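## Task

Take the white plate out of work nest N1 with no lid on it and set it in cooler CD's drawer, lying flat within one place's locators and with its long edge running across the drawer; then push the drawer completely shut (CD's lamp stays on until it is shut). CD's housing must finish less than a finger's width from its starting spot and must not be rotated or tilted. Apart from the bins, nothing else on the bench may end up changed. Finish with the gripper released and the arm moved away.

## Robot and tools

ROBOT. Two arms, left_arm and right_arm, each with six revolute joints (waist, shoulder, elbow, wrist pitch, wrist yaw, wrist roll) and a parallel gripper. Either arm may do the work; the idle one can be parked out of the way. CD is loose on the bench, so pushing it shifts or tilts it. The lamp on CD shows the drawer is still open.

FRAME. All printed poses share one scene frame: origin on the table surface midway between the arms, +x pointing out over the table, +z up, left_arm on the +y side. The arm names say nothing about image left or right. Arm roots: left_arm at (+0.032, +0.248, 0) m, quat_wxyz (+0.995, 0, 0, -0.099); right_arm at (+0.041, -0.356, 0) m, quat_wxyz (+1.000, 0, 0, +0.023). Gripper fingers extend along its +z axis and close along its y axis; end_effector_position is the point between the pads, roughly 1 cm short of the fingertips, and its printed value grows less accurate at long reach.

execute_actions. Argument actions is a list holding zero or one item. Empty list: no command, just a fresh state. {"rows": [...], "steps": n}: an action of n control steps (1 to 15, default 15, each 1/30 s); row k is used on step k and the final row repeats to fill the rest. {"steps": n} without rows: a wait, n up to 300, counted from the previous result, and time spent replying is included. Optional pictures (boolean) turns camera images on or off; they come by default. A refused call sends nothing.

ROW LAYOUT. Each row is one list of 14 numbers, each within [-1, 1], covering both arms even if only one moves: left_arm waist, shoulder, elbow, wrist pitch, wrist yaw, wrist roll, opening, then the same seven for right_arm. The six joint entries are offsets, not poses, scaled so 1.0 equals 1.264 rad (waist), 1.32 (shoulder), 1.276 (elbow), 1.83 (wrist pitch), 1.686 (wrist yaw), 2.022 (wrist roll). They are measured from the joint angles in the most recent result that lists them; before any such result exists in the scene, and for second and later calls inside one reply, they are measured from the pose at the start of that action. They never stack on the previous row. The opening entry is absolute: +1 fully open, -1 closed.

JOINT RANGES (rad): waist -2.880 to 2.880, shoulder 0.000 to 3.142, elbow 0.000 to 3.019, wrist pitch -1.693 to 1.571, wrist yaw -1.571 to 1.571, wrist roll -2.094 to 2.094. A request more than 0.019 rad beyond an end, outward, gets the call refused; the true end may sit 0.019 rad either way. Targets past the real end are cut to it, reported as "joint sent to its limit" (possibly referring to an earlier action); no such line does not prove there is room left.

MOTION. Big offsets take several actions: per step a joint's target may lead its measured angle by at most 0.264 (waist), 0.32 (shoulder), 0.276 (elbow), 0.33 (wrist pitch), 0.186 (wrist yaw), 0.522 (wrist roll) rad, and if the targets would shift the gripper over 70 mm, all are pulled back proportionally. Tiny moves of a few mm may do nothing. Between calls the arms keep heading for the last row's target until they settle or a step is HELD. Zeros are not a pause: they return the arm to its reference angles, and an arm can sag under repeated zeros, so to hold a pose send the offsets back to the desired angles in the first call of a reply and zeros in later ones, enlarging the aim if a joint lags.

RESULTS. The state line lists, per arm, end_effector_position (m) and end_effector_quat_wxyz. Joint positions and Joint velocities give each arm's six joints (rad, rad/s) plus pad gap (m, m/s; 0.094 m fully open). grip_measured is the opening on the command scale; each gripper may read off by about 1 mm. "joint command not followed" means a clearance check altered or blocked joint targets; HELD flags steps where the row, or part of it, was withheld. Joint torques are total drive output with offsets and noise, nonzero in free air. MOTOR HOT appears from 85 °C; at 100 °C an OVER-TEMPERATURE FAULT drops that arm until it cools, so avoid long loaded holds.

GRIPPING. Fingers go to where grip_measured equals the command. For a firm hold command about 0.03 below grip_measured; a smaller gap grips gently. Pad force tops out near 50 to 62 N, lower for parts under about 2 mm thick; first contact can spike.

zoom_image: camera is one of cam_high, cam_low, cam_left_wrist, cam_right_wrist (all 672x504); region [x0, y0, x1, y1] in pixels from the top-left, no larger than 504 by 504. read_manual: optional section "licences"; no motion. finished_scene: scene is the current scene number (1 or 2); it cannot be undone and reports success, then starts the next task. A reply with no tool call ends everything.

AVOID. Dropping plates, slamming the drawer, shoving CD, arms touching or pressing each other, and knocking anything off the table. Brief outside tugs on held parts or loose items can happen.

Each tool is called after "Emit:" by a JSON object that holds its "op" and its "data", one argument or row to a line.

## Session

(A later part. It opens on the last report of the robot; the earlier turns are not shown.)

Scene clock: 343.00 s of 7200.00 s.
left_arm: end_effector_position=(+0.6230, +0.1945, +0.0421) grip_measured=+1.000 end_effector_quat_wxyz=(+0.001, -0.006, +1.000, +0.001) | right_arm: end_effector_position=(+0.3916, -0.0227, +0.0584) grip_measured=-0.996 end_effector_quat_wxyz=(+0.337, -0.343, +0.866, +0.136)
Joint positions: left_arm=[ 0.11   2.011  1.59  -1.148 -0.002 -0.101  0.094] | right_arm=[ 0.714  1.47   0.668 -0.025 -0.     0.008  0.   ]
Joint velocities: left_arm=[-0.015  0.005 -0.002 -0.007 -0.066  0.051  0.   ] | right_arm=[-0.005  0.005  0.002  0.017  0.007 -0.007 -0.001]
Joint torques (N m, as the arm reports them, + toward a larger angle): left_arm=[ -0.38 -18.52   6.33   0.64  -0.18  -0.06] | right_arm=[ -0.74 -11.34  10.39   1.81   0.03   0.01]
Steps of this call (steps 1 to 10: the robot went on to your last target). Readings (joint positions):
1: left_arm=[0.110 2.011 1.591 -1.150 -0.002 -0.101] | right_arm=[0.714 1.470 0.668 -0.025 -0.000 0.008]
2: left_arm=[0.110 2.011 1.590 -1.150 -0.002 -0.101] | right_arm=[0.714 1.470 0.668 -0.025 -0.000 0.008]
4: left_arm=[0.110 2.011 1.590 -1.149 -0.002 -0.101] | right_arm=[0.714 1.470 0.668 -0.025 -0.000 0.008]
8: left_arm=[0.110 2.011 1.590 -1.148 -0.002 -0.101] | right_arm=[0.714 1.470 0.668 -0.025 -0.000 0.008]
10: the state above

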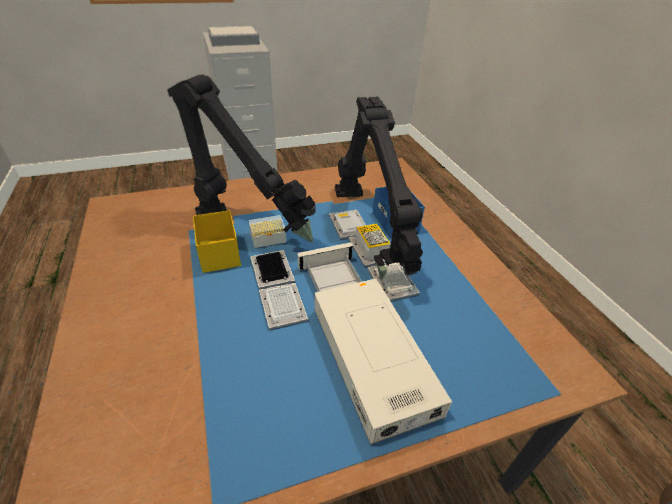

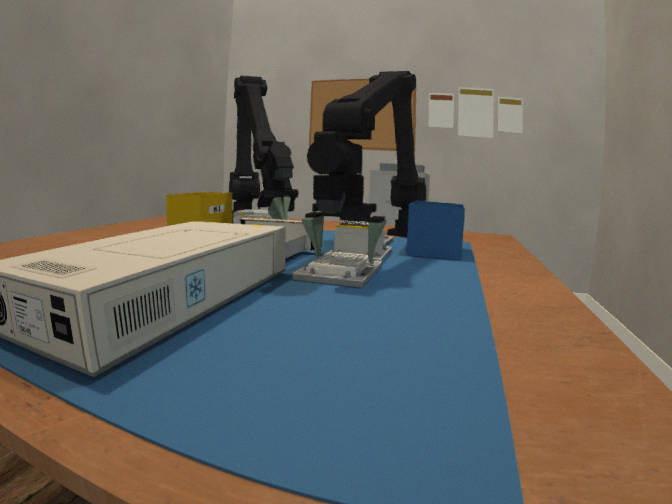

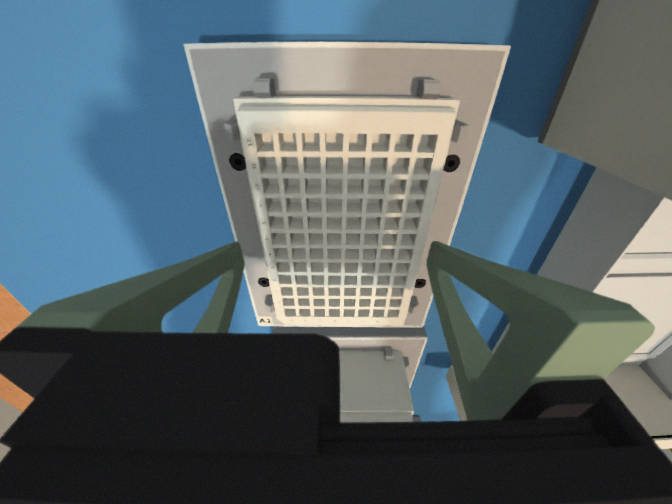

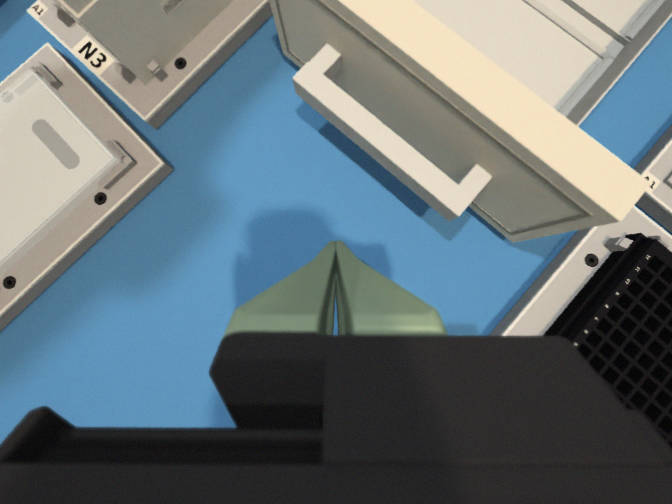

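Emit:
{"op": "zoom_image", "data": {
  "camera": "cam_left_wrist",
  "region": [200, 80, 480, 340]
}}

Emit:
{"op": "zoom_image", "data": {
  "camera": "cam_low",
  "region": [280, 200, 410, 300]
}}

Region (200, 80, 480, 340) of cam_left_wrist's 672x504 image, scaled by 1.800, with more detail than that image has; it fills the top 468 rows of this view, and the rest is white.

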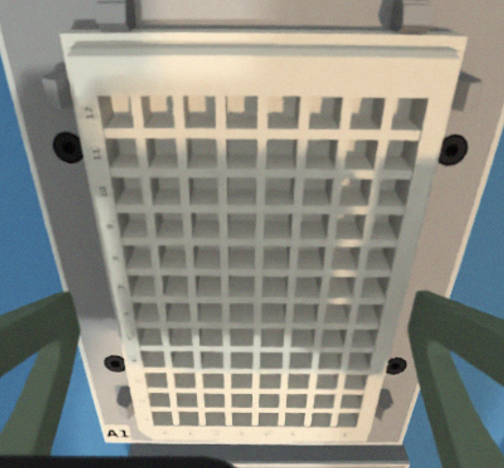

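Region (280, 200, 410, 300) of cam_low's 672x504 image, scaled by 3.877, with more detail than that image has; it fills the top 388 rows of this view, and the rest is white.

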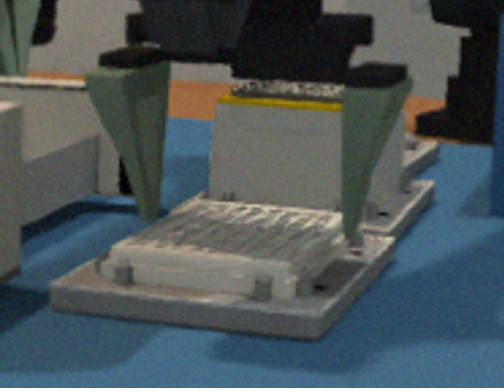

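Emit:
{"op": "execute_actions", "data": {
  "actions": [
    {"rows": [[-0.004,0.008,-0.004,0.004,0,0,1,0,0,0.016,0.004,0,0,-1],[-0.008,0.008,-0.004,0.004,0,0,1,0,0,0.016,0.004,0,0,-1],[-0.0127,0.008,-0.004,0.004,0,0,1,0,0,0.016,0.004,0,0,-1],[-0.0127,0.008,-0.004,0.004,0,0,1,0,0,0.016,0.004,0,0,-1],[-0.0127,0.008,-0.004,0.004,0,0,1,0,0,0.016,0.004,0,0,-1],[-0.0127,0.008,-0.008,0.007,0,0,1,0,0,0.016,0.004,0,0,-1],[-0.0127,0.008,-0.011,0.009,0,0,1,0,0,0.016,0.004,0,0,-1],[-0.0127,0.008,-0.014,0.011,0,0,1,0,0,0.016,0.004,0,0,-1],[-0.0127,0.008,-0.017,0.013,0,0,1,0,0,0.016,0.004,0,0,-1],[-0.0127,0.008,-0.02,0.015,0,0,1,0,0,0.016,0.004,0,0,-1],[-0.0127,0.008,-0.023,0.017,0,0,1,0,0,0.016,0.004,0,0,-1],[-0.0127,0.008,-0.026,0.019,0,0,1,0,0,0.016,0.004,0,0,-1],[-0.0127,0.008,-0.028,0.02,0,0,1,0,0,0.016,0.004,0,0,-1]], "steps": 15}
  ],
  "pictures": false
}}

Emit:
{"op": "execute_actions", "data": {
  "actions": [
    {"steps": 10}
  ]
}}

Scene clock: 372.37 s of 7200.00 s.
left_arm: end_effector_position=(+0.6201, +0.1898, +0.0354) grip_measured=+1.000 end_effector_quat_wxyz=(+0.002, -0.002, +1.000, +0.001) | right_arm: end_effector_position=(+0.3916, -0.0227, +0.0584) grip_measured=-0.996 end_effector_quat_wxyz=(+0.337, -0.343, +0.866, +0.136)
Joint positions: left_arm=[ 0.101  2.011  1.571 -1.127 -0.002 -0.101  0.094] | right_arm=[ 0.714  1.47   0.668 -0.025 -0.     0.008  0.   ]
Joint velocities: left_arm=[-0.005 -0.024 -0.085  0.012 -0.022  0.007  0.   ] | right_arm=[ 0.005 -0.015 -0.007 -0.002 -0.022 -0.037 -0.001]
Joint torques (N m, as the arm reports them, + toward a larger angle): left_arm=[ -1.44 -18.6    6.18   0.71  -0.18  -0.08] | right_arm=[ -0.75 -11.2   10.37   1.84   0.03   0.  ]
Steps of this call (steps 1 to 15: the robot went on to your last target; steps 16 to 90: nothing new was sent; then 25.87 s passed at rest; steps 91 to 105: all 15 steps of this action). Readings (joint positions):
91: left_arm=[0.110 2.011 1.590 -1.148 -0.002 -0.101] | right_arm=[0.714 1.470 0.668 -0.025 -0.000 0.008]
92: left_arm=[0.110 2.011 1.590 -1.148 -0.002 -0.101] | right_arm=[0.714 1.470 0.668 -0.025 -0.000 0.008]
94: left_arm=[0.109 2.011 1.590 -1.148 -0.002 -0.101] | right_arm=[0.714 1.470 0.668 -0.025 -0.000 0.008]
98: left_arm=[0.105 2.011 1.590 -1.146 -0.002 -0.101] | right_arm=[0.714 1.470 0.668 -0.025 -0.000 0.008]
105: the state above

Scene clock: 372.70 s of 7200.00 s.
left_arm: end_effector_position=(+0.6188, +0.1899, +0.0341) grip_measured=+1.000 end_effector_quat_wxyz=(+0.001, -0.002, +1.000, +0.001) | right_arm: end_effector_position=(+0.3916, -0.0227, +0.0584) grip_measured=-0.996 end_effector_quat_wxyz=(+0.337, -0.343, +0.866, +0.136)
Joint positions: left_arm=[ 0.101  2.011  1.568 -1.125 -0.002 -0.101  0.094] | right_arm=[ 0.714  1.47   0.668 -0.025 -0.     0.008  0.   ]
Joint velocities: left_arm=[-0.015 -0.015  0.017  0.007 -0.11  -0.007  0.   ] | right_arm=[-0.015 -0.005  0.007  0.002  0.037  0.022  0.   ]
Joint torques (N m, as the arm reports them, + toward a larger angle): left_arm=[ -1.27 -18.59   6.11   0.62  -0.15  -0.08] | right_arm=[ -0.75 -11.16  10.38   1.82   0.03   0.01]
Steps of this call (steps 1 to 10: the robot went on to your last target). Readings (joint positions):
1: left_arm=[0.101 2.011 1.569 -1.127 -0.002 -0.101] | right_arm=[0.714 1.470 0.668 -0.025 -0.000 0.008]
2: left_arm=[0.101 2.011 1.568 -1.127 -0.002 -0.101] | right_arm=[0.714 1.470 0.668 -0.025 -0.000 0.008]
4: left_arm=[0.101 2.011 1.568 -1.127 -0.002 -0.101] | right_arm=[0.714 1.470 0.668 -0.025 -0.000 0.008]
8: left_arm=[0.101 2.011 1.568 -1.125 -0.002 -0.101] | right_arm=[0.714 1.470 0.668 -0.025 -0.000 0.008]
10: the state above

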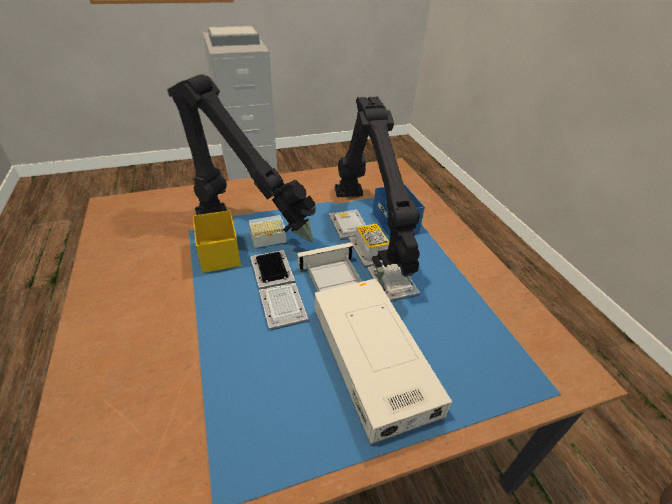

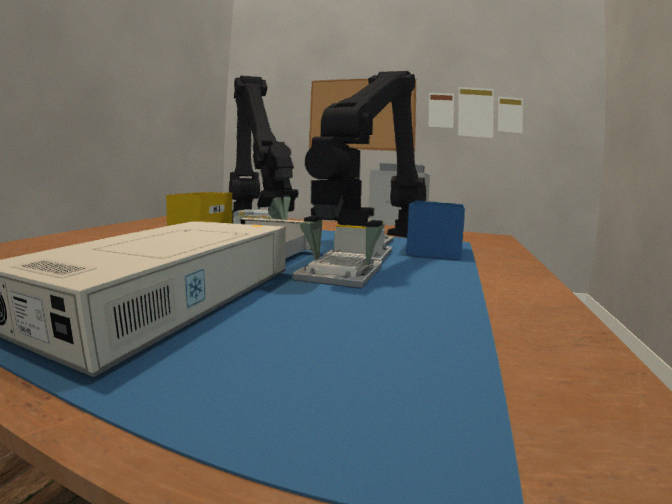

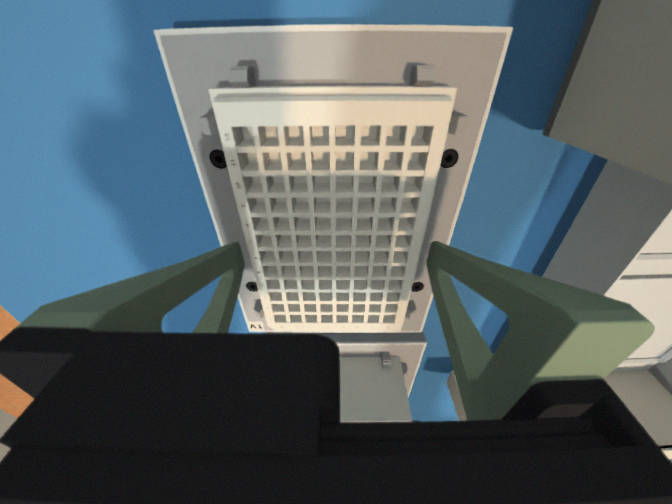

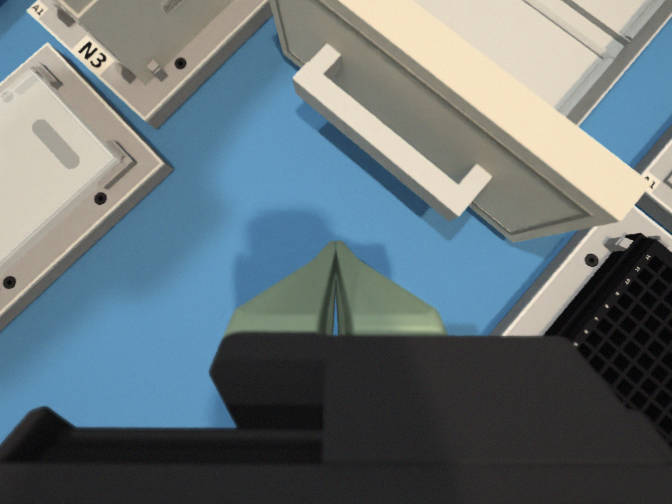

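Emit:
{"op": "zoom_image", "data": {
  "camera": "cam_left_wrist",
  "region": [196, 80, 476, 340]
}}

Emit:
{"op": "zoom_image", "data": {
  "camera": "cam_low",
  "region": [290, 215, 400, 295]
}}

Region (196, 80, 476, 340) of cam_left_wrist's 672x504 image, scaled by 1.800, with more detail than that image has; it fills the top 468 rows of this view, and the rest is white.

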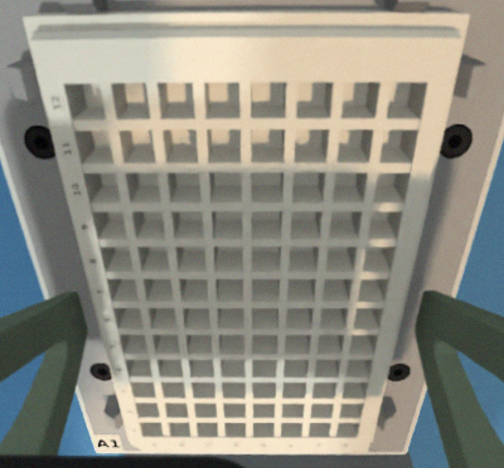

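Region (290, 215, 400, 295) of cam_low's 672x504 image, scaled by 4.582, with more detail than that image has; it fills the top 367 rows of this view, and the rest is white.

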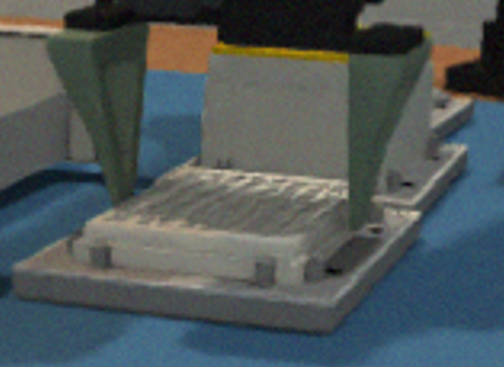

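Emit:
{"op": "execute_actions", "data": {
  "actions": [
    {"rows": [[0,0.008,-0.012,0.006,0,0,0.95,0,0,0.016,0.004,0,0,-1],[0,0.008,-0.015,0.008,0,0,0.9,0,0,0.016,0.004,0,0,-1],[0,0.008,-0.0165,0.009,0,0,0.87,0,0,0.016,0.004,0,0,-1],[0,0.008,-0.0165,0.009,0,0,0.85,0,0,0.016,0.004,0,0,-1],[0,0.008,-0.0165,0.009,0,0,0.83,0,0,0.016,0.004,0,0,-1],[0,0.008,-0.0165,0.009,0,0,0.81,0,0,0.016,0.004,0,0,-1],[0,0.008,-0.0165,0.009,0,0,0.795,0,0,0.016,0.004,0,0,-1],[0,0.008,-0.0165,0.009,0,0,0.78,0,0,0.016,0.004,0,0,-1],[0,0.008,-0.0165,0.009,0,0,0.77,0,0,0.016,0.004,0,0,-1],[0,0.008,-0.0165,0.009,0,0,0.76,0,0,0.016,0.004,0,0,-1],[0,0.008,-0.0165,0.009,0,0,0.75,0,0,0.016,0.004,0,0,-1],[0,0.008,-0.0165,0.009,0,0,0.74,0,0,0.016,0.004,0,0,-1],[0,0.008,-0.0165,0.009,0,0,0.73,0,0,0.016,0.004,0,0,-1],[0,0.008,-0.0165,0.009,0,0,0.72,0,0,0.016,0.004,0,0,-1],[0,0.008,-0.0165,0.009,0,0,0.71,0,0,0.016,0.004,0,0,-1]], "steps": 15}
  ],
  "pictures": false
}}

Emit:
{"op": "execute_actions", "data": {
  "actions": [
    {"steps": 6}
  ]
}}

Scene clock: 389.30 s of 7200.00 s.
left_arm: end_effector_position=(+0.6183, +0.1901, +0.0329) grip_measured=+0.742 end_effector_quat_wxyz=(+0.001, -0.002, +1.000, +0.001) | right_arm: end_effector_position=(+0.3916, -0.0227, +0.0584) grip_measured=-0.996 end_effector_quat_wxyz=(+0.337, -0.343, +0.866, +0.136)
Joint positions: left_arm=[ 0.101  2.011  1.564 -1.122 -0.003 -0.101  0.082] | right_arm=[ 0.714  1.47   0.668 -0.025 -0.     0.008  0.   ]
Joint velocities: left_arm=[-0.005 -0.005  0.002 -0.002 -0.022  0.007 -0.001] | right_arm=[-0.005 -0.005 -0.007 -0.007 -0.037 -0.066 -0.   ]
Joint torques (N m, as the arm reports them, + toward a larger angle): left_arm=[ -1.   -18.62   5.77   0.66  -0.15  -0.06] | right_arm=[ -0.81 -11.26  10.43   1.85   0.04   0.01]
Steps of this call (steps 1 to 15: the robot went on to your last target; steps 16 to 90: nothing new was sent; then 13.10 s passed at rest; steps 91 to 105: all 15 steps of this action). Readings (joint positions):
91: left_arm=[0.101 2.011 1.568 -1.125 -0.002 -0.101] | right_arm=[0.714 1.470 0.668 -0.025 -0.000 0.008]
92: left_arm=[0.101 2.011 1.568 -1.125 -0.002 -0.101] | right_arm=[0.714 1.470 0.668 -0.025 -0.000 0.008]
94: left_arm=[0.101 2.011 1.566 -1.124 -0.002 -0.101] | right_arm=[0.714 1.470 0.668 -0.025 -0.000 0.008]
98: left_arm=[0.101 2.011 1.564 -1.122 -0.003 -0.101] | right_arm=[0.714 1.470 0.668 -0.025 -0.000 0.008]
105: the state above

Scene clock: 389.50 s of 7200.00 s.
left_arm: end_effector_position=(+0.6183, +0.1901, +0.0329) grip_measured=+0.742 end_effector_quat_wxyz=(+0.001, -0.002, +1.000, +0.001) | right_arm: end_effector_position=(+0.3916, -0.0227, +0.0584) grip_measured=-0.996 end_effector_quat_wxyz=(+0.337, -0.343, +0.866, +0.136)
Joint positions: left_arm=[ 0.101  2.011  1.564 -1.122 -0.003 -0.101  0.082] | right_arm=[ 0.714  1.47   0.668 -0.025 -0.     0.008  0.   ]
Joint velocities: left_arm=[-0.005 -0.005  0.007  0.017 -0.022 -0.037 -0.   ] | right_arm=[-0.005 -0.005 -0.017 -0.002 -0.037  0.022 -0.   ]
Joint torques (N m, as the arm reports them, + toward a larger angle): left_arm=[ -0.72 -18.52   5.8    0.69  -0.14  -0.09] | right_arm=[ -0.81 -11.22  10.38   1.85   0.03   0.01]
Steps of this call (steps 1 to 6: the robot went on to your last target). Readings (joint positions):
1: left_arm=[0.101 2.011 1.564 -1.122 -0.003 -0.101] | right_arm=[0.714 1.470 0.668 -0.025 -0.000 0.008]
2: left_arm=[0.101 2.011 1.564 -1.122 -0.003 -0.101] | right_arm=[0.714 1.470 0.668 -0.025 -0.000 0.008]
4: left_arm=[0.101 2.011 1.564 -1.122 -0.003 -0.101] | right_arm=[0.714 1.470 0.668 -0.025 -0.000 0.008]
6: the state above

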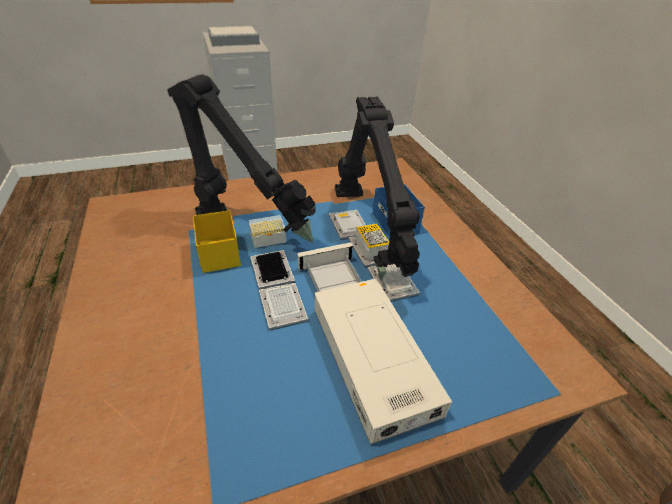

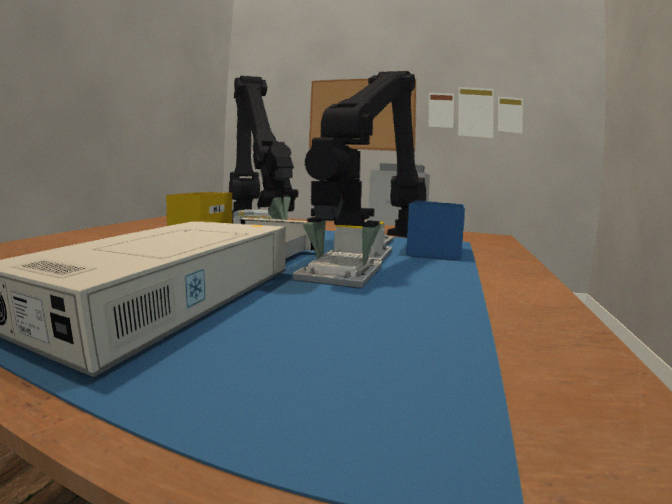

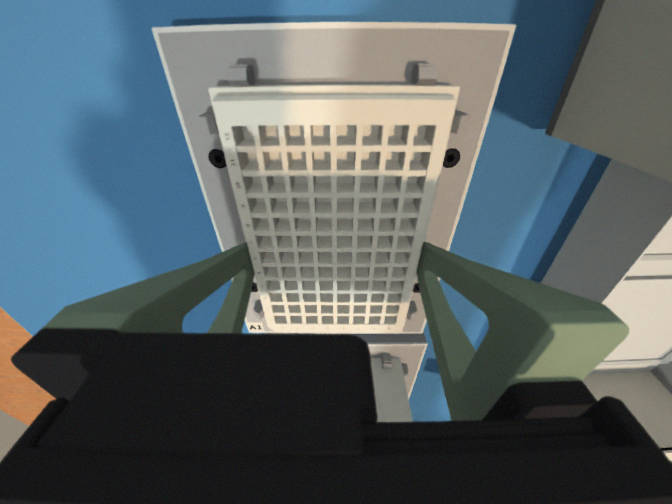

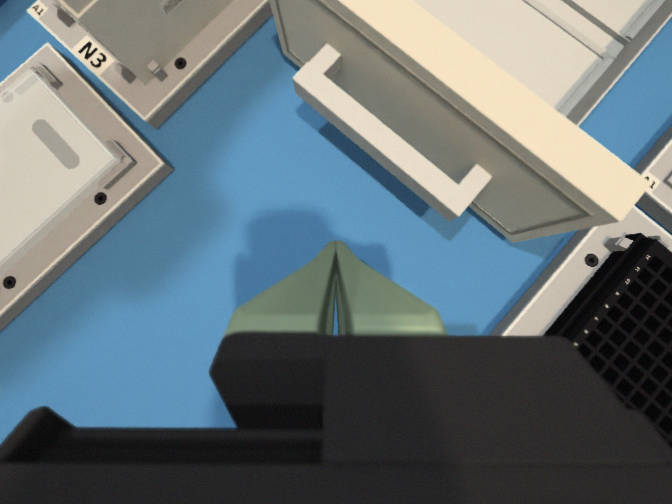

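Emit:
{"op": "zoom_image", "data": {
  "camera": "cam_low",
  "region": [290, 215, 400, 295]
}}

Emit:
{"op": "zoom_image", "data": {
  "camera": "cam_left_wrist",
  "region": [196, 180, 476, 340]
}}

Region (290, 215, 400, 295) of cam_low's 672x504 image, scaled by 4.582, with more detail than that image has; it fills the top 367 rows of this view, and the rest is white.

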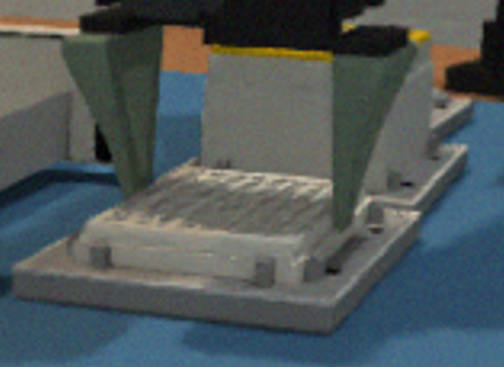

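Region (196, 180, 476, 340) of cam_left_wrist's 672x504 image, scaled by 1.800, with more detail than that image has; it fills the top 288 rows of this view, and the rest is white.

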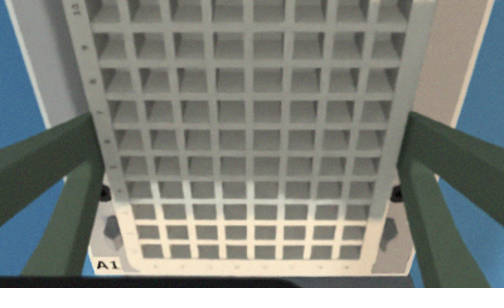

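Emit:
{"op": "execute_actions", "data": {
  "actions": [
    {"rows": [[0,-0.009,0.036,-0.004,0,0,0.71,0,0,0.016,0.004,0,0,-1],[0,-0.012,0.0385,-0.004,0,0,0.71,0,0,0.016,0.004,0,0,-1],[0,-0.017,0.042,-0.005,0,0,0.71,0,0,0.016,0.004,0,0,-1],[0,-0.023,0.0475,-0.0095,0,0,0.71,0,0,0.016,0.004,0,0,-1],[0,-0.03,0.053,-0.016,0,0,0.71,0,0,0.016,0.004,0,0,-1],[0,-0.0385,0.06,-0.024,0,0,0.71,0,0,0.016,0.004,0,0,-1],[0,-0.047,0.067,-0.0335,0,0,0.71,0,0,0.016,0.004,0,0,-1],[0,-0.056,0.074,-0.045,0,0,0.71,0,0,0.016,0.004,0,0,-1],[0,-0.064,0.081,-0.057,0,0,0.71,0,0,0.016,0.004,0,0,-1],[0,-0.072,0.0876,-0.07,0,0,0.71,0,0,0.016,0.004,0,0,-1],[0,-0.0795,0.0935,-0.082,0,0,0.71,0,0,0.016,0.004,0,0,-1],[0,-0.086,0.0986,-0.094,0,0,0.71,0,0,0.016,0.004,0,0,-1],[0,-0.0905,0.1025,-0.104,0,0,0.71,0,0,0.016,0.004,0,0,-1],[0,-0.0936,0.105,-0.112,0,0,0.71,0,0,0.016,0.004,0,0,-1],[0,-0.0947,0.106,-0.1175,0,0,0.71,0,0,0.016,0.004,0,0,-1]], "steps": 15}
  ],
  "pictures": false
}}

Emit:
{"op": "execute_actions", "data": {
  "actions": [
    {"steps": 7}
  ],
  "pictures": false
}}

Emit:
{"op": "execute_actions", "data": {
  "actions": [
    {"rows": [[-0.008,0,0.016,0,0,0.02,0.71,0,0,0.016,0.004,0,0,-1],[-0.016,0,0.016,0,0,0.05,0.71,0,0,0.016,0.004,0,0,-1],[-0.029,0,0.016,0,0,0.09,0.71,0,0,0.016,0.004,0,0,-1],[-0.046,0,0.016,0,0,0.14,0.71,0,0,0.016,0.004,0,0,-1],[-0.068,0,0.016,0,0,0.19,0.71,0,0,0.016,0.004,0,0,-1],[-0.093,0,0.016,0,0,0.24,0.71,0,0,0.016,0.004,0,0,-1],[-0.119,0,0.016,0,0,0.29,0.71,0,0,0.016,0.004,0,0,-1],[-0.145,0,0.016,0,0,0.34,0.71,0,0,0.016,0.004,0,0,-1],[-0.171,0,0.016,0,0,0.4,0.71,0,0,0.016,0.004,0,0,-1],[-0.195,0,0.016,0,0,0.456,0.71,0,0,0.016,0.004,0,0,-1],[-0.215,0,0.016,0,0,0.508,0.71,0,0,0.016,0.004,0,0,-1],[-0.232,0,0.016,0,0,0.552,0.71,0,0,0.016,0.004,0,0,-1],[-0.245,0,0.016,0,0,0.586,0.71,0,0,0.016,0.004,0,0,-1],[-0.255,0,0.016,0,0,0.608,0.71,0,0,0.016,0.004,0,0,-1],[-0.264,0,0.016,0,0,0.616,0.71,0,0,0.016,0.004,0,0,-1]], "steps": 15}
  ],
  "pictures": false
}}

Emit:
{"op": "execute_actions", "data": {
  "actions": [
    {"steps": 20}
  ]
}}

Scene clock: 440.77 s of 7200.00 s.
left_arm: end_effector_position=(+0.6050, +0.1914, +0.1109) grip_measured=+0.742 end_effector_quat_wxyz=(-0.005, -0.002, +1.000, +0.002) | right_arm: end_effector_position=(+0.3916, -0.0227, +0.0584) grip_measured=-0.996 end_effector_quat_wxyz=(+0.337, -0.343, +0.866, +0.136)
Joint positions: left_arm=[ 0.101  1.912  1.626 -1.296 -0.003 -0.101  0.082] | right_arm=[ 0.714  1.47   0.668 -0.025 -0.     0.008  0.   ]
Joint velocities: left_arm=[ 0.015 -0.376  0.261 -0.471  0.051  0.022 -0.001] | right_arm=[-0.005  0.005 -0.002 -0.002  0.066  0.022 -0.   ]
Joint torques (N m, as the arm reports them, + toward a larger angle): left_arm=[ -0.87 -18.55  10.87  -0.22  -0.19  -0.06] | right_arm=[ -0.81 -11.28  10.37   1.84   0.03   0.01]
Steps of this call (steps 1 to 15: the robot went on to your last target; steps 16 to 90: nothing new was sent; then 47.77 s passed at rest; steps 91 to 105: all 15 steps of this action). Readings (joint positions):
91: left_arm=[0.101 2.011 1.564 -1.122 -0.003 -0.101] | right_arm=[0.714 1.470 0.668 -0.025 -0.000 0.008]
92: left_arm=[0.101 2.011 1.564 -1.122 -0.003 -0.101] | right_arm=[0.714 1.470 0.668 -0.025 -0.000 0.008]
94: left_arm=[0.101 2.010 1.564 -1.123 -0.003 -0.101] | right_arm=[0.714 1.470 0.668 -0.025 -0.000 0.008]
98: left_arm=[0.101 1.994 1.576 -1.153 -0.003 -0.101] | right_arm=[0.714 1.470 0.668 -0.025 -0.000 0.008]
105: the state above

Scene clock: 441.00 s of 7200.00 s.
left_arm: end_effector_position=(+0.6091, +0.1910, +0.1475) grip_measured=+0.742 end_effector_quat_wxyz=(+0.019, -0.002, +1.000, -0.000) | right_arm: end_effector_position=(+0.3916, -0.0227, +0.0584) grip_measured=-0.996 end_effector_quat_wxyz=(+0.337, -0.343, +0.866, +0.136)
Joint positions: left_arm=[ 0.101  1.867  1.657 -1.323 -0.003 -0.101  0.082] | right_arm=[ 0.714  1.47   0.668 -0.025 -0.     0.008  0.   ]
Joint velocities: left_arm=[-0.015  0.005 -0.002 -0.017 -0.007  0.007 -0.   ] | right_arm=[-0.005  0.005 -0.007  0.017 -0.081 -0.066  0.001]
Joint torques (N m, as the arm reports them, + toward a larger angle): left_arm=[ -0.87 -16.72  10.23  -0.36  -0.17  -0.07] | right_arm=[ -0.76 -11.23  10.37   1.83   0.03   0.01]
Steps of this call (steps 1 to 7: the robot went on to your last target). Readings (joint positions):
1: left_arm=[0.101 1.900 1.634 -1.308 -0.003 -0.101] | right_arm=[0.714 1.470 0.668 -0.025 -0.000 0.008]
2: left_arm=[0.101 1.889 1.641 -1.315 -0.003 -0.101] | right_arm=[0.714 1.470 0.668 -0.025 -0.000 0.008]
4: left_arm=[0.101 1.873 1.652 -1.321 -0.003 -0.101] | right_arm=[0.714 1.470 0.668 -0.025 -0.000 0.008]
7: the state above

Scene clock: 441.50 s of 7200.00 s.
left_arm: end_effector_position=(+0.5700, +0.0311, +0.1477) grip_measured=+0.742 end_effector_quat_wxyz=(+0.018, +0.550, +0.835, +0.006) | right_arm: end_effector_position=(+0.3916, -0.0227, +0.0584) grip_measured=-0.996 end_effector_quat_wxyz=(+0.337, -0.343, +0.866, +0.136)
Joint positions: left_arm=[-0.184  1.867  1.657 -1.323 -0.004  0.782  0.082] | right_arm=[ 0.714  1.47   0.668 -0.025 -0.     0.008  0.   ]
Joint velocities: left_arm=[-1.04  -0.015 -0.007  0.002  0.037  2.381 -0.001] | right_arm=[-0.005 -0.005 -0.012 -0.002  0.037  0.022 -0.001]
Joint torques (N m, as the arm reports them, + toward a larger angle): left_arm=[  0.29 -18.23   8.77   0.16  -0.07   0.06] | right_arm=[ -0.75 -11.24  10.39   1.84   0.02   0.01]
Steps of this call (steps 1 to 15: all 15 steps of this action). Readings (joint positions):
1: left_arm=[0.101 1.867 1.657 -1.323 -0.003 -0.097] | right_arm=[0.714 1.470 0.668 -0.025 -0.000 0.008]
2: left_arm=[0.101 1.867 1.657 -1.323 -0.003 -0.084] | right_arm=[0.714 1.470 0.668 -0.025 -0.000 0.008]
4: left_arm=[0.095 1.867 1.657 -1.323 -0.003 -0.018] | right_arm=[0.714 1.470 0.668 -0.025 -0.000 0.008]
8: left_arm=[0.041 1.867 1.657 -1.323 -0.004 0.228] | right_arm=[0.714 1.470 0.668 -0.025 -0.000 0.008]
15: the state above

Scene clock: 442.17 s of 7200.00 s.
left_arm: end_effector_position=(+0.5609, +0.0096, +0.1477) grip_measured=+0.742 end_effector_quat_wxyz=(+0.018, +0.699, +0.715, +0.007) | right_arm: end_effector_position=(+0.3916, -0.0227, +0.0584) grip_measured=-0.996 end_effector_quat_wxyz=(+0.337, -0.343, +0.866, +0.136)
Joint positions: left_arm=[-0.223  1.867  1.657 -1.323 -0.001  1.126  0.082] | right_arm=[ 0.714  1.47   0.668 -0.025 -0.     0.008  0.   ]
Joint velocities: left_arm=[-0.034 -0.015  0.022 -0.037 -0.022  0.007  0.   ] | right_arm=[-0.015 -0.005  0.007 -0.017 -0.066 -0.037 -0.002]
Joint torques (N m, as the arm reports them, + toward a larger angle): left_arm=[ -1.63 -18.64   8.85   0.12  -0.16   0.12] | right_arm=[ -0.76 -11.21  10.4    1.81   0.03   0.  ]
Steps of this call (steps 1 to 20: the robot went on to your last target). Readings (joint positions):
1: left_arm=[-0.217 1.867 1.657 -1.323 -0.004 0.852] | right_arm=[0.714 1.470 0.668 -0.025 -0.000 0.008]
2: left_arm=[-0.246 1.867 1.657 -1.323 -0.002 0.909] | right_arm=[0.714 1.470 0.668 -0.025 -0.000 0.008]
4: left_arm=[-0.284 1.867 1.657 -1.323 -0.001 0.990] | right_arm=[0.714 1.470 0.668 -0.025 -0.000 0.008]
8: left_arm=[-0.286 1.867 1.657 -1.323 -0.000 1.074] | right_arm=[0.714 1.470 0.668 -0.025 -0.000 0.008]
20: the state above

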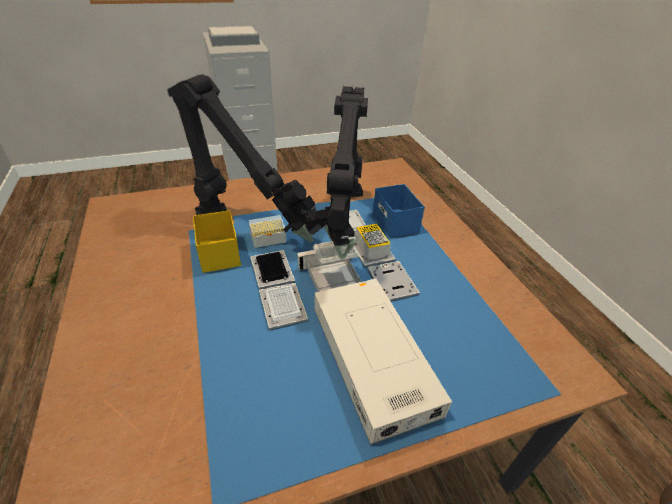

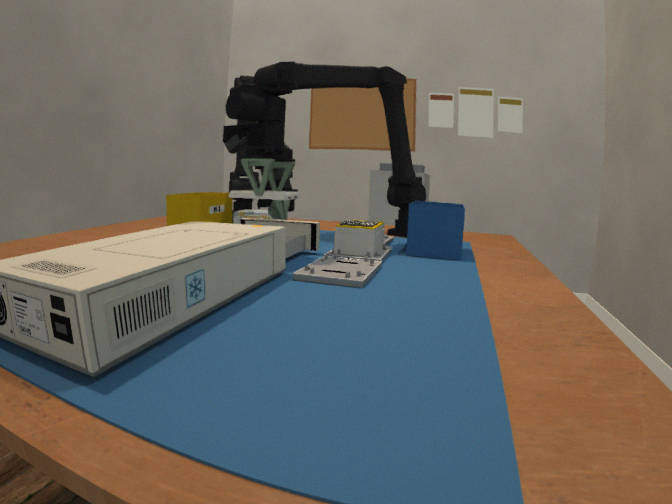

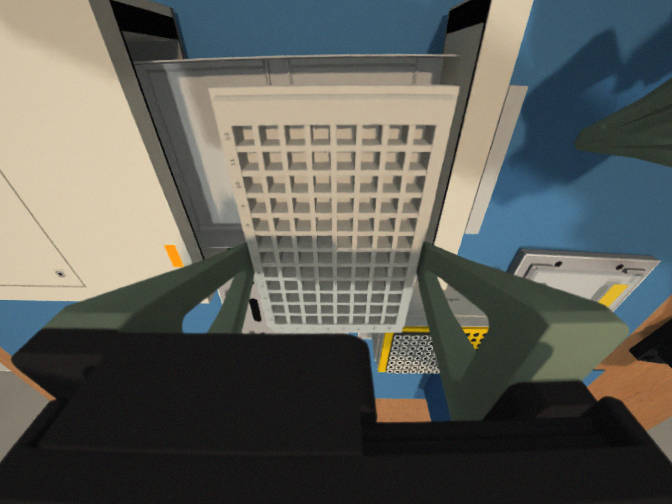

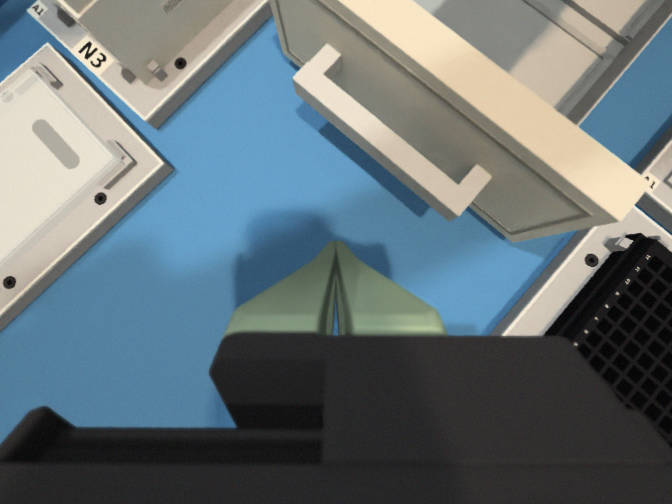

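Emit:
{"op": "zoom_image", "data": {
  "camera": "cam_left_wrist",
  "region": [120, 0, 540, 130]
}}

Emit:
{"op": "zoom_image", "data": {
  "camera": "cam_left_wrist",
  "region": [240, 40, 480, 110]
}}

Region (120, 0, 540, 130) of cam_left_wrist's 672x504 image, scaled by 1.200, with more detail than that image has; it fills the top 156 rows of this view, and the rest is white.

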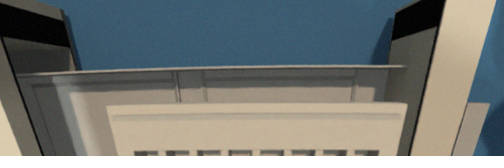

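Region (240, 40, 480, 110) of cam_left_wrist's 672x504 image, scaled by 2.100, with more detail than that image has; it fills the top 147 rows of this view, and the rest is white.

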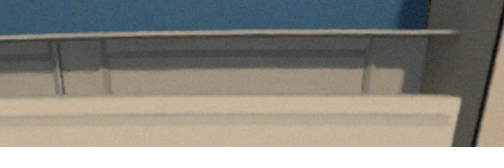

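Emit:
{"op": "execute_actions", "data": {
  "actions": [
    {"rows": [[-0.004,0.0195,-0.01,0.005,0,0.009,0.71,0,0,0.016,0.004,0,0,-1],[-0.008,0.021,-0.013,0.006,0,0.009,0.71,0,0,0.016,0.004,0,0,-1],[-0.0123,0.023,-0.017,0.008,0,0.009,0.71,0,0,0.016,0.004,0,0,-1],[-0.0123,0.0255,-0.022,0.011,0,0.009,0.71,0,0,0.016,0.004,0,0,-1],[-0.0123,0.0286,-0.029,0.015,0,0.009,0.71,0,0,0.016,0.004,0,0,-1],[-0.0123,0.032,-0.036,0.02,0,0.009,0.71,0,0,0.016,0.004,0,0,-1],[-0.0123,0.0357,-0.043,0.026,0,0.009,0.71,0,0,0.016,0.004,0,0,-1],[-0.0123,0.039,-0.051,0.033,0,0.009,0.71,0,0,0.016,0.004,0,0,-1],[-0.0123,0.043,-0.058,0.04,0,0.009,0.71,0,0,0.016,0.004,0,0,-1],[-0.0123,0.0464,-0.065,0.047,0,0.009,0.71,0,0,0.016,0.004,0,0,-1],[-0.0123,0.0495,-0.071,0.054,0,0.009,0.71,0,0,0.016,0.004,0,0,-1],[-0.0123,0.052,-0.077,0.061,0,0.009,0.71,0,0,0.016,0.004,0,0,-1],[-0.0123,0.054,-0.081,0.067,0,0.009,0.71,0,0,0.016,0.004,0,0,-1],[-0.0123,0.0555,-0.0836,0.072,0,0.009,0.71,0,0,0.016,0.004,0,0,-1],[-0.0123,0.056,-0.0846,0.076,0,0.009,0.71,0,0,0.016,0.004,0,0,-1]], "steps": 15}
  ],
  "pictures": false
}}

Emit:
{"op": "execute_actions", "data": {
  "actions": [
    {"steps": 12}
  ]
}}

Scene clock: 475.83 s of 7200.00 s.
left_arm: end_effector_position=(+0.5532, +0.0087, +0.0845) grip_measured=+0.742 end_effector_quat_wxyz=(+0.000, +0.703, +0.712, +0.000) | right_arm: end_effector_position=(+0.3916, -0.0227, +0.0584) grip_measured=-0.996 end_effector_quat_wxyz=(+0.337, -0.343, +0.866, +0.136)
Joint positions: left_arm=[-0.23   1.921  1.566 -1.216 -0.001  1.129  0.082] | right_arm=[ 0.714  1.47   0.668 -0.025 -0.     0.008  0.   ]
Joint velocities: left_arm=[ 0.005  0.21  -0.168  0.281 -0.022 -0.037 -0.001] | right_arm=[ 0.005 -0.005 -0.022 -0.002  0.007  0.037 -0.001]
Joint torques (N m, as the arm reports them, + toward a larger angle): left_arm=[ -1.8  -17.8    6.75   0.49  -0.06   0.09] | right_arm=[ -0.74 -11.19  10.41   1.83   0.03   0.01]
Steps of this call (steps 1 to 30: the robot went on to your last target; steps 31 to 90: nothing new was sent; then 30.17 s passed at rest; steps 91 to 105: all 15 steps of this action). Readings (joint positions):
91: left_arm=[-0.224 1.867 1.657 -1.323 -0.001 1.129] | right_arm=[0.714 1.470 0.668 -0.025 -0.000 0.008]
92: left_arm=[-0.224 1.868 1.657 -1.323 -0.001 1.129] | right_arm=[0.714 1.470 0.668 -0.025 -0.000 0.008]
94: left_arm=[-0.225 1.869 1.654 -1.320 -0.001 1.129] | right_arm=[0.714 1.470 0.668 -0.025 -0.000 0.008]
98: left_arm=[-0.228 1.876 1.628 -1.295 -0.001 1.129] | right_arm=[0.714 1.470 0.668 -0.025 -0.000 0.008]
105: the state above

Scene clock: 476.23 s of 7200.00 s.
left_arm: end_effector_position=(+0.5526, +0.0090, +0.0699) grip_measured=+0.742 end_effector_quat_wxyz=(-0.005, +0.703, +0.712, -0.002) | right_arm: end_effector_position=(+0.3916, -0.0227, +0.0584) grip_measured=-0.996 end_effector_quat_wxyz=(+0.337, -0.343, +0.866, +0.136)
Joint positions: left_arm=[-0.23   1.94   1.555 -1.196 -0.001  1.129  0.082] | right_arm=[ 0.714  1.47   0.668 -0.025 -0.     0.008  0.   ]
Joint velocities: left_arm=[-0.005  0.005 -0.002 -0.017  0.007  0.051  0.   ] | right_arm=[-0.005 -0.005 -0.012 -0.007  0.022  0.022  0.   ]
Joint torques (N m, as the arm reports them, + toward a larger angle): left_arm=[ -1.44 -18.     6.6    0.54  -0.06   0.09] | right_arm=[ -0.78 -11.24  10.4    1.84   0.03   0.01]
Steps of this call (steps 1 to 12: the robot went on to your last target). Readings (joint positions):
1: left_arm=[-0.230 1.928 1.561 -1.208 -0.001 1.129] | right_arm=[0.714 1.470 0.668 -0.025 -0.000 0.008]
2: left_arm=[-0.230 1.933 1.558 -1.204 -0.001 1.129] | right_arm=[0.714 1.470 0.668 -0.025 -0.000 0.008]
4: left_arm=[-0.230 1.939 1.555 -1.200 -0.001 1.129] | right_arm=[0.714 1.470 0.668 -0.025 -0.000 0.008]
8: left_arm=[-0.230 1.940 1.555 -1.197 -0.001 1.129] | right_arm=[0.714 1.470 0.668 -0.025 -0.000 0.008]
12: the state above

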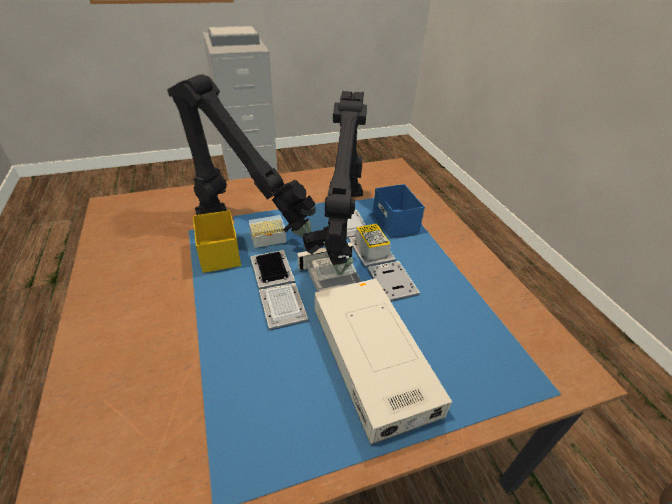

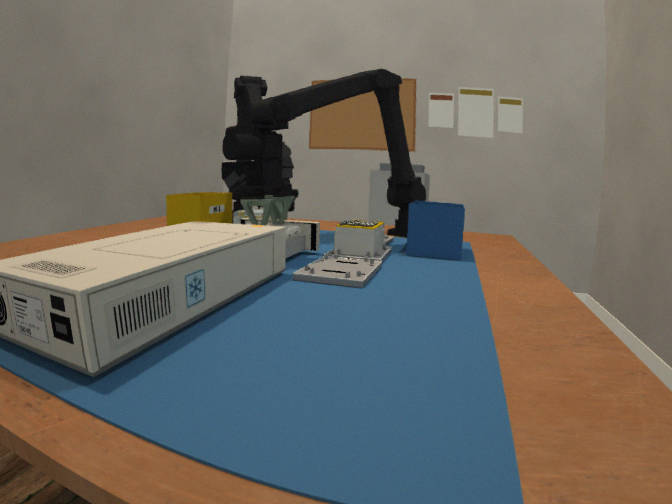

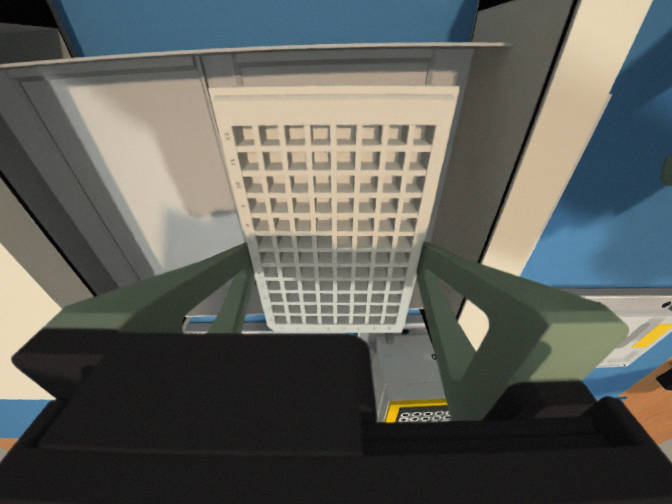

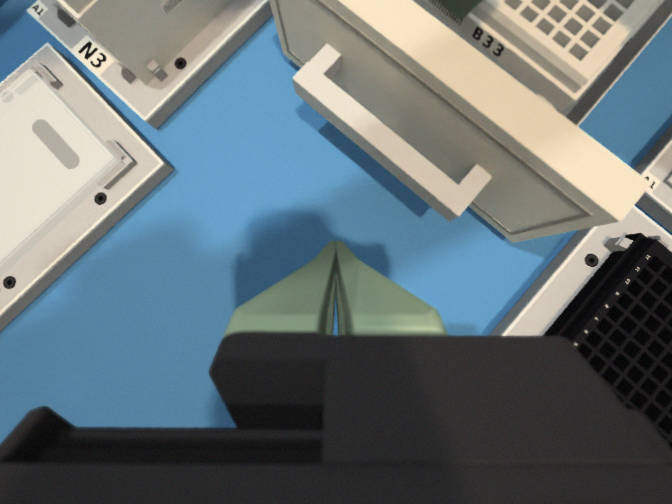

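Emit:
{"op": "zoom_image", "data": {
  "camera": "cam_left_wrist",
  "region": [180, 30, 340, 120]
}}

Emit:
{"op": "zoom_image", "data": {
  "camera": "cam_left_wrist",
  "region": [360, 30, 520, 120]
}}

Emit:
{"op": "zoom_image", "data": {
  "camera": "cam_left_wrist",
  "region": [170, 280, 470, 350]
}}

Emit:
{"op": "zoom_image", "data": {
  "camera": "cam_high",
  "region": [285, 225, 385, 300]
}}

Region (180, 30, 340, 120) of cam_left_wrist's 672x504 image, scaled by 3.150, with more detail than that image has; it fills the top 284 rows of this view, and the rest is white.

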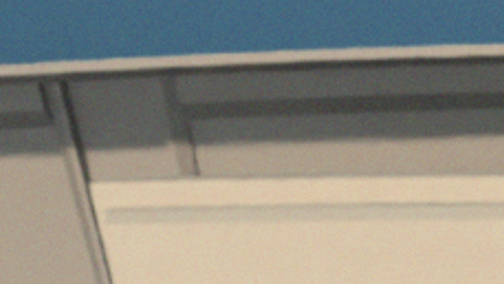

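Region (360, 30, 520, 120) of cam_left_wrist's 672x504 image, scaled by 3.150, with more detail than that image has; it fills the top 284 rows of this view, and the rest is white.

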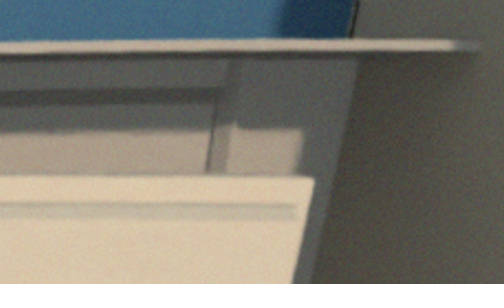

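Region (170, 280, 470, 350) of cam_left_wrist's 672x504 image, scaled by 1.680, with more detail than that image has; it fills the top 118 rows of this view, and the rest is white.

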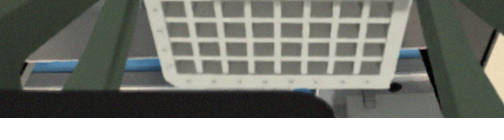

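Region (285, 225, 385, 300) of cam_high's 672x504 image, scaled by 5.040, with more detail than that image has; it fills the top 378 rows of this view, and the rest is white.

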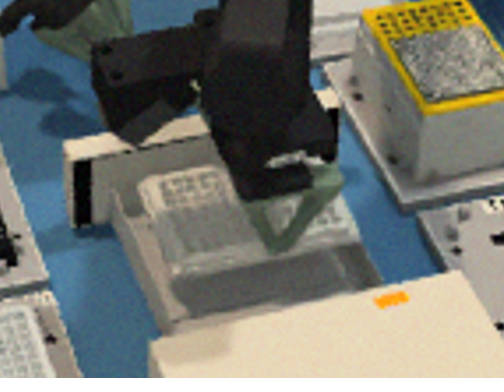

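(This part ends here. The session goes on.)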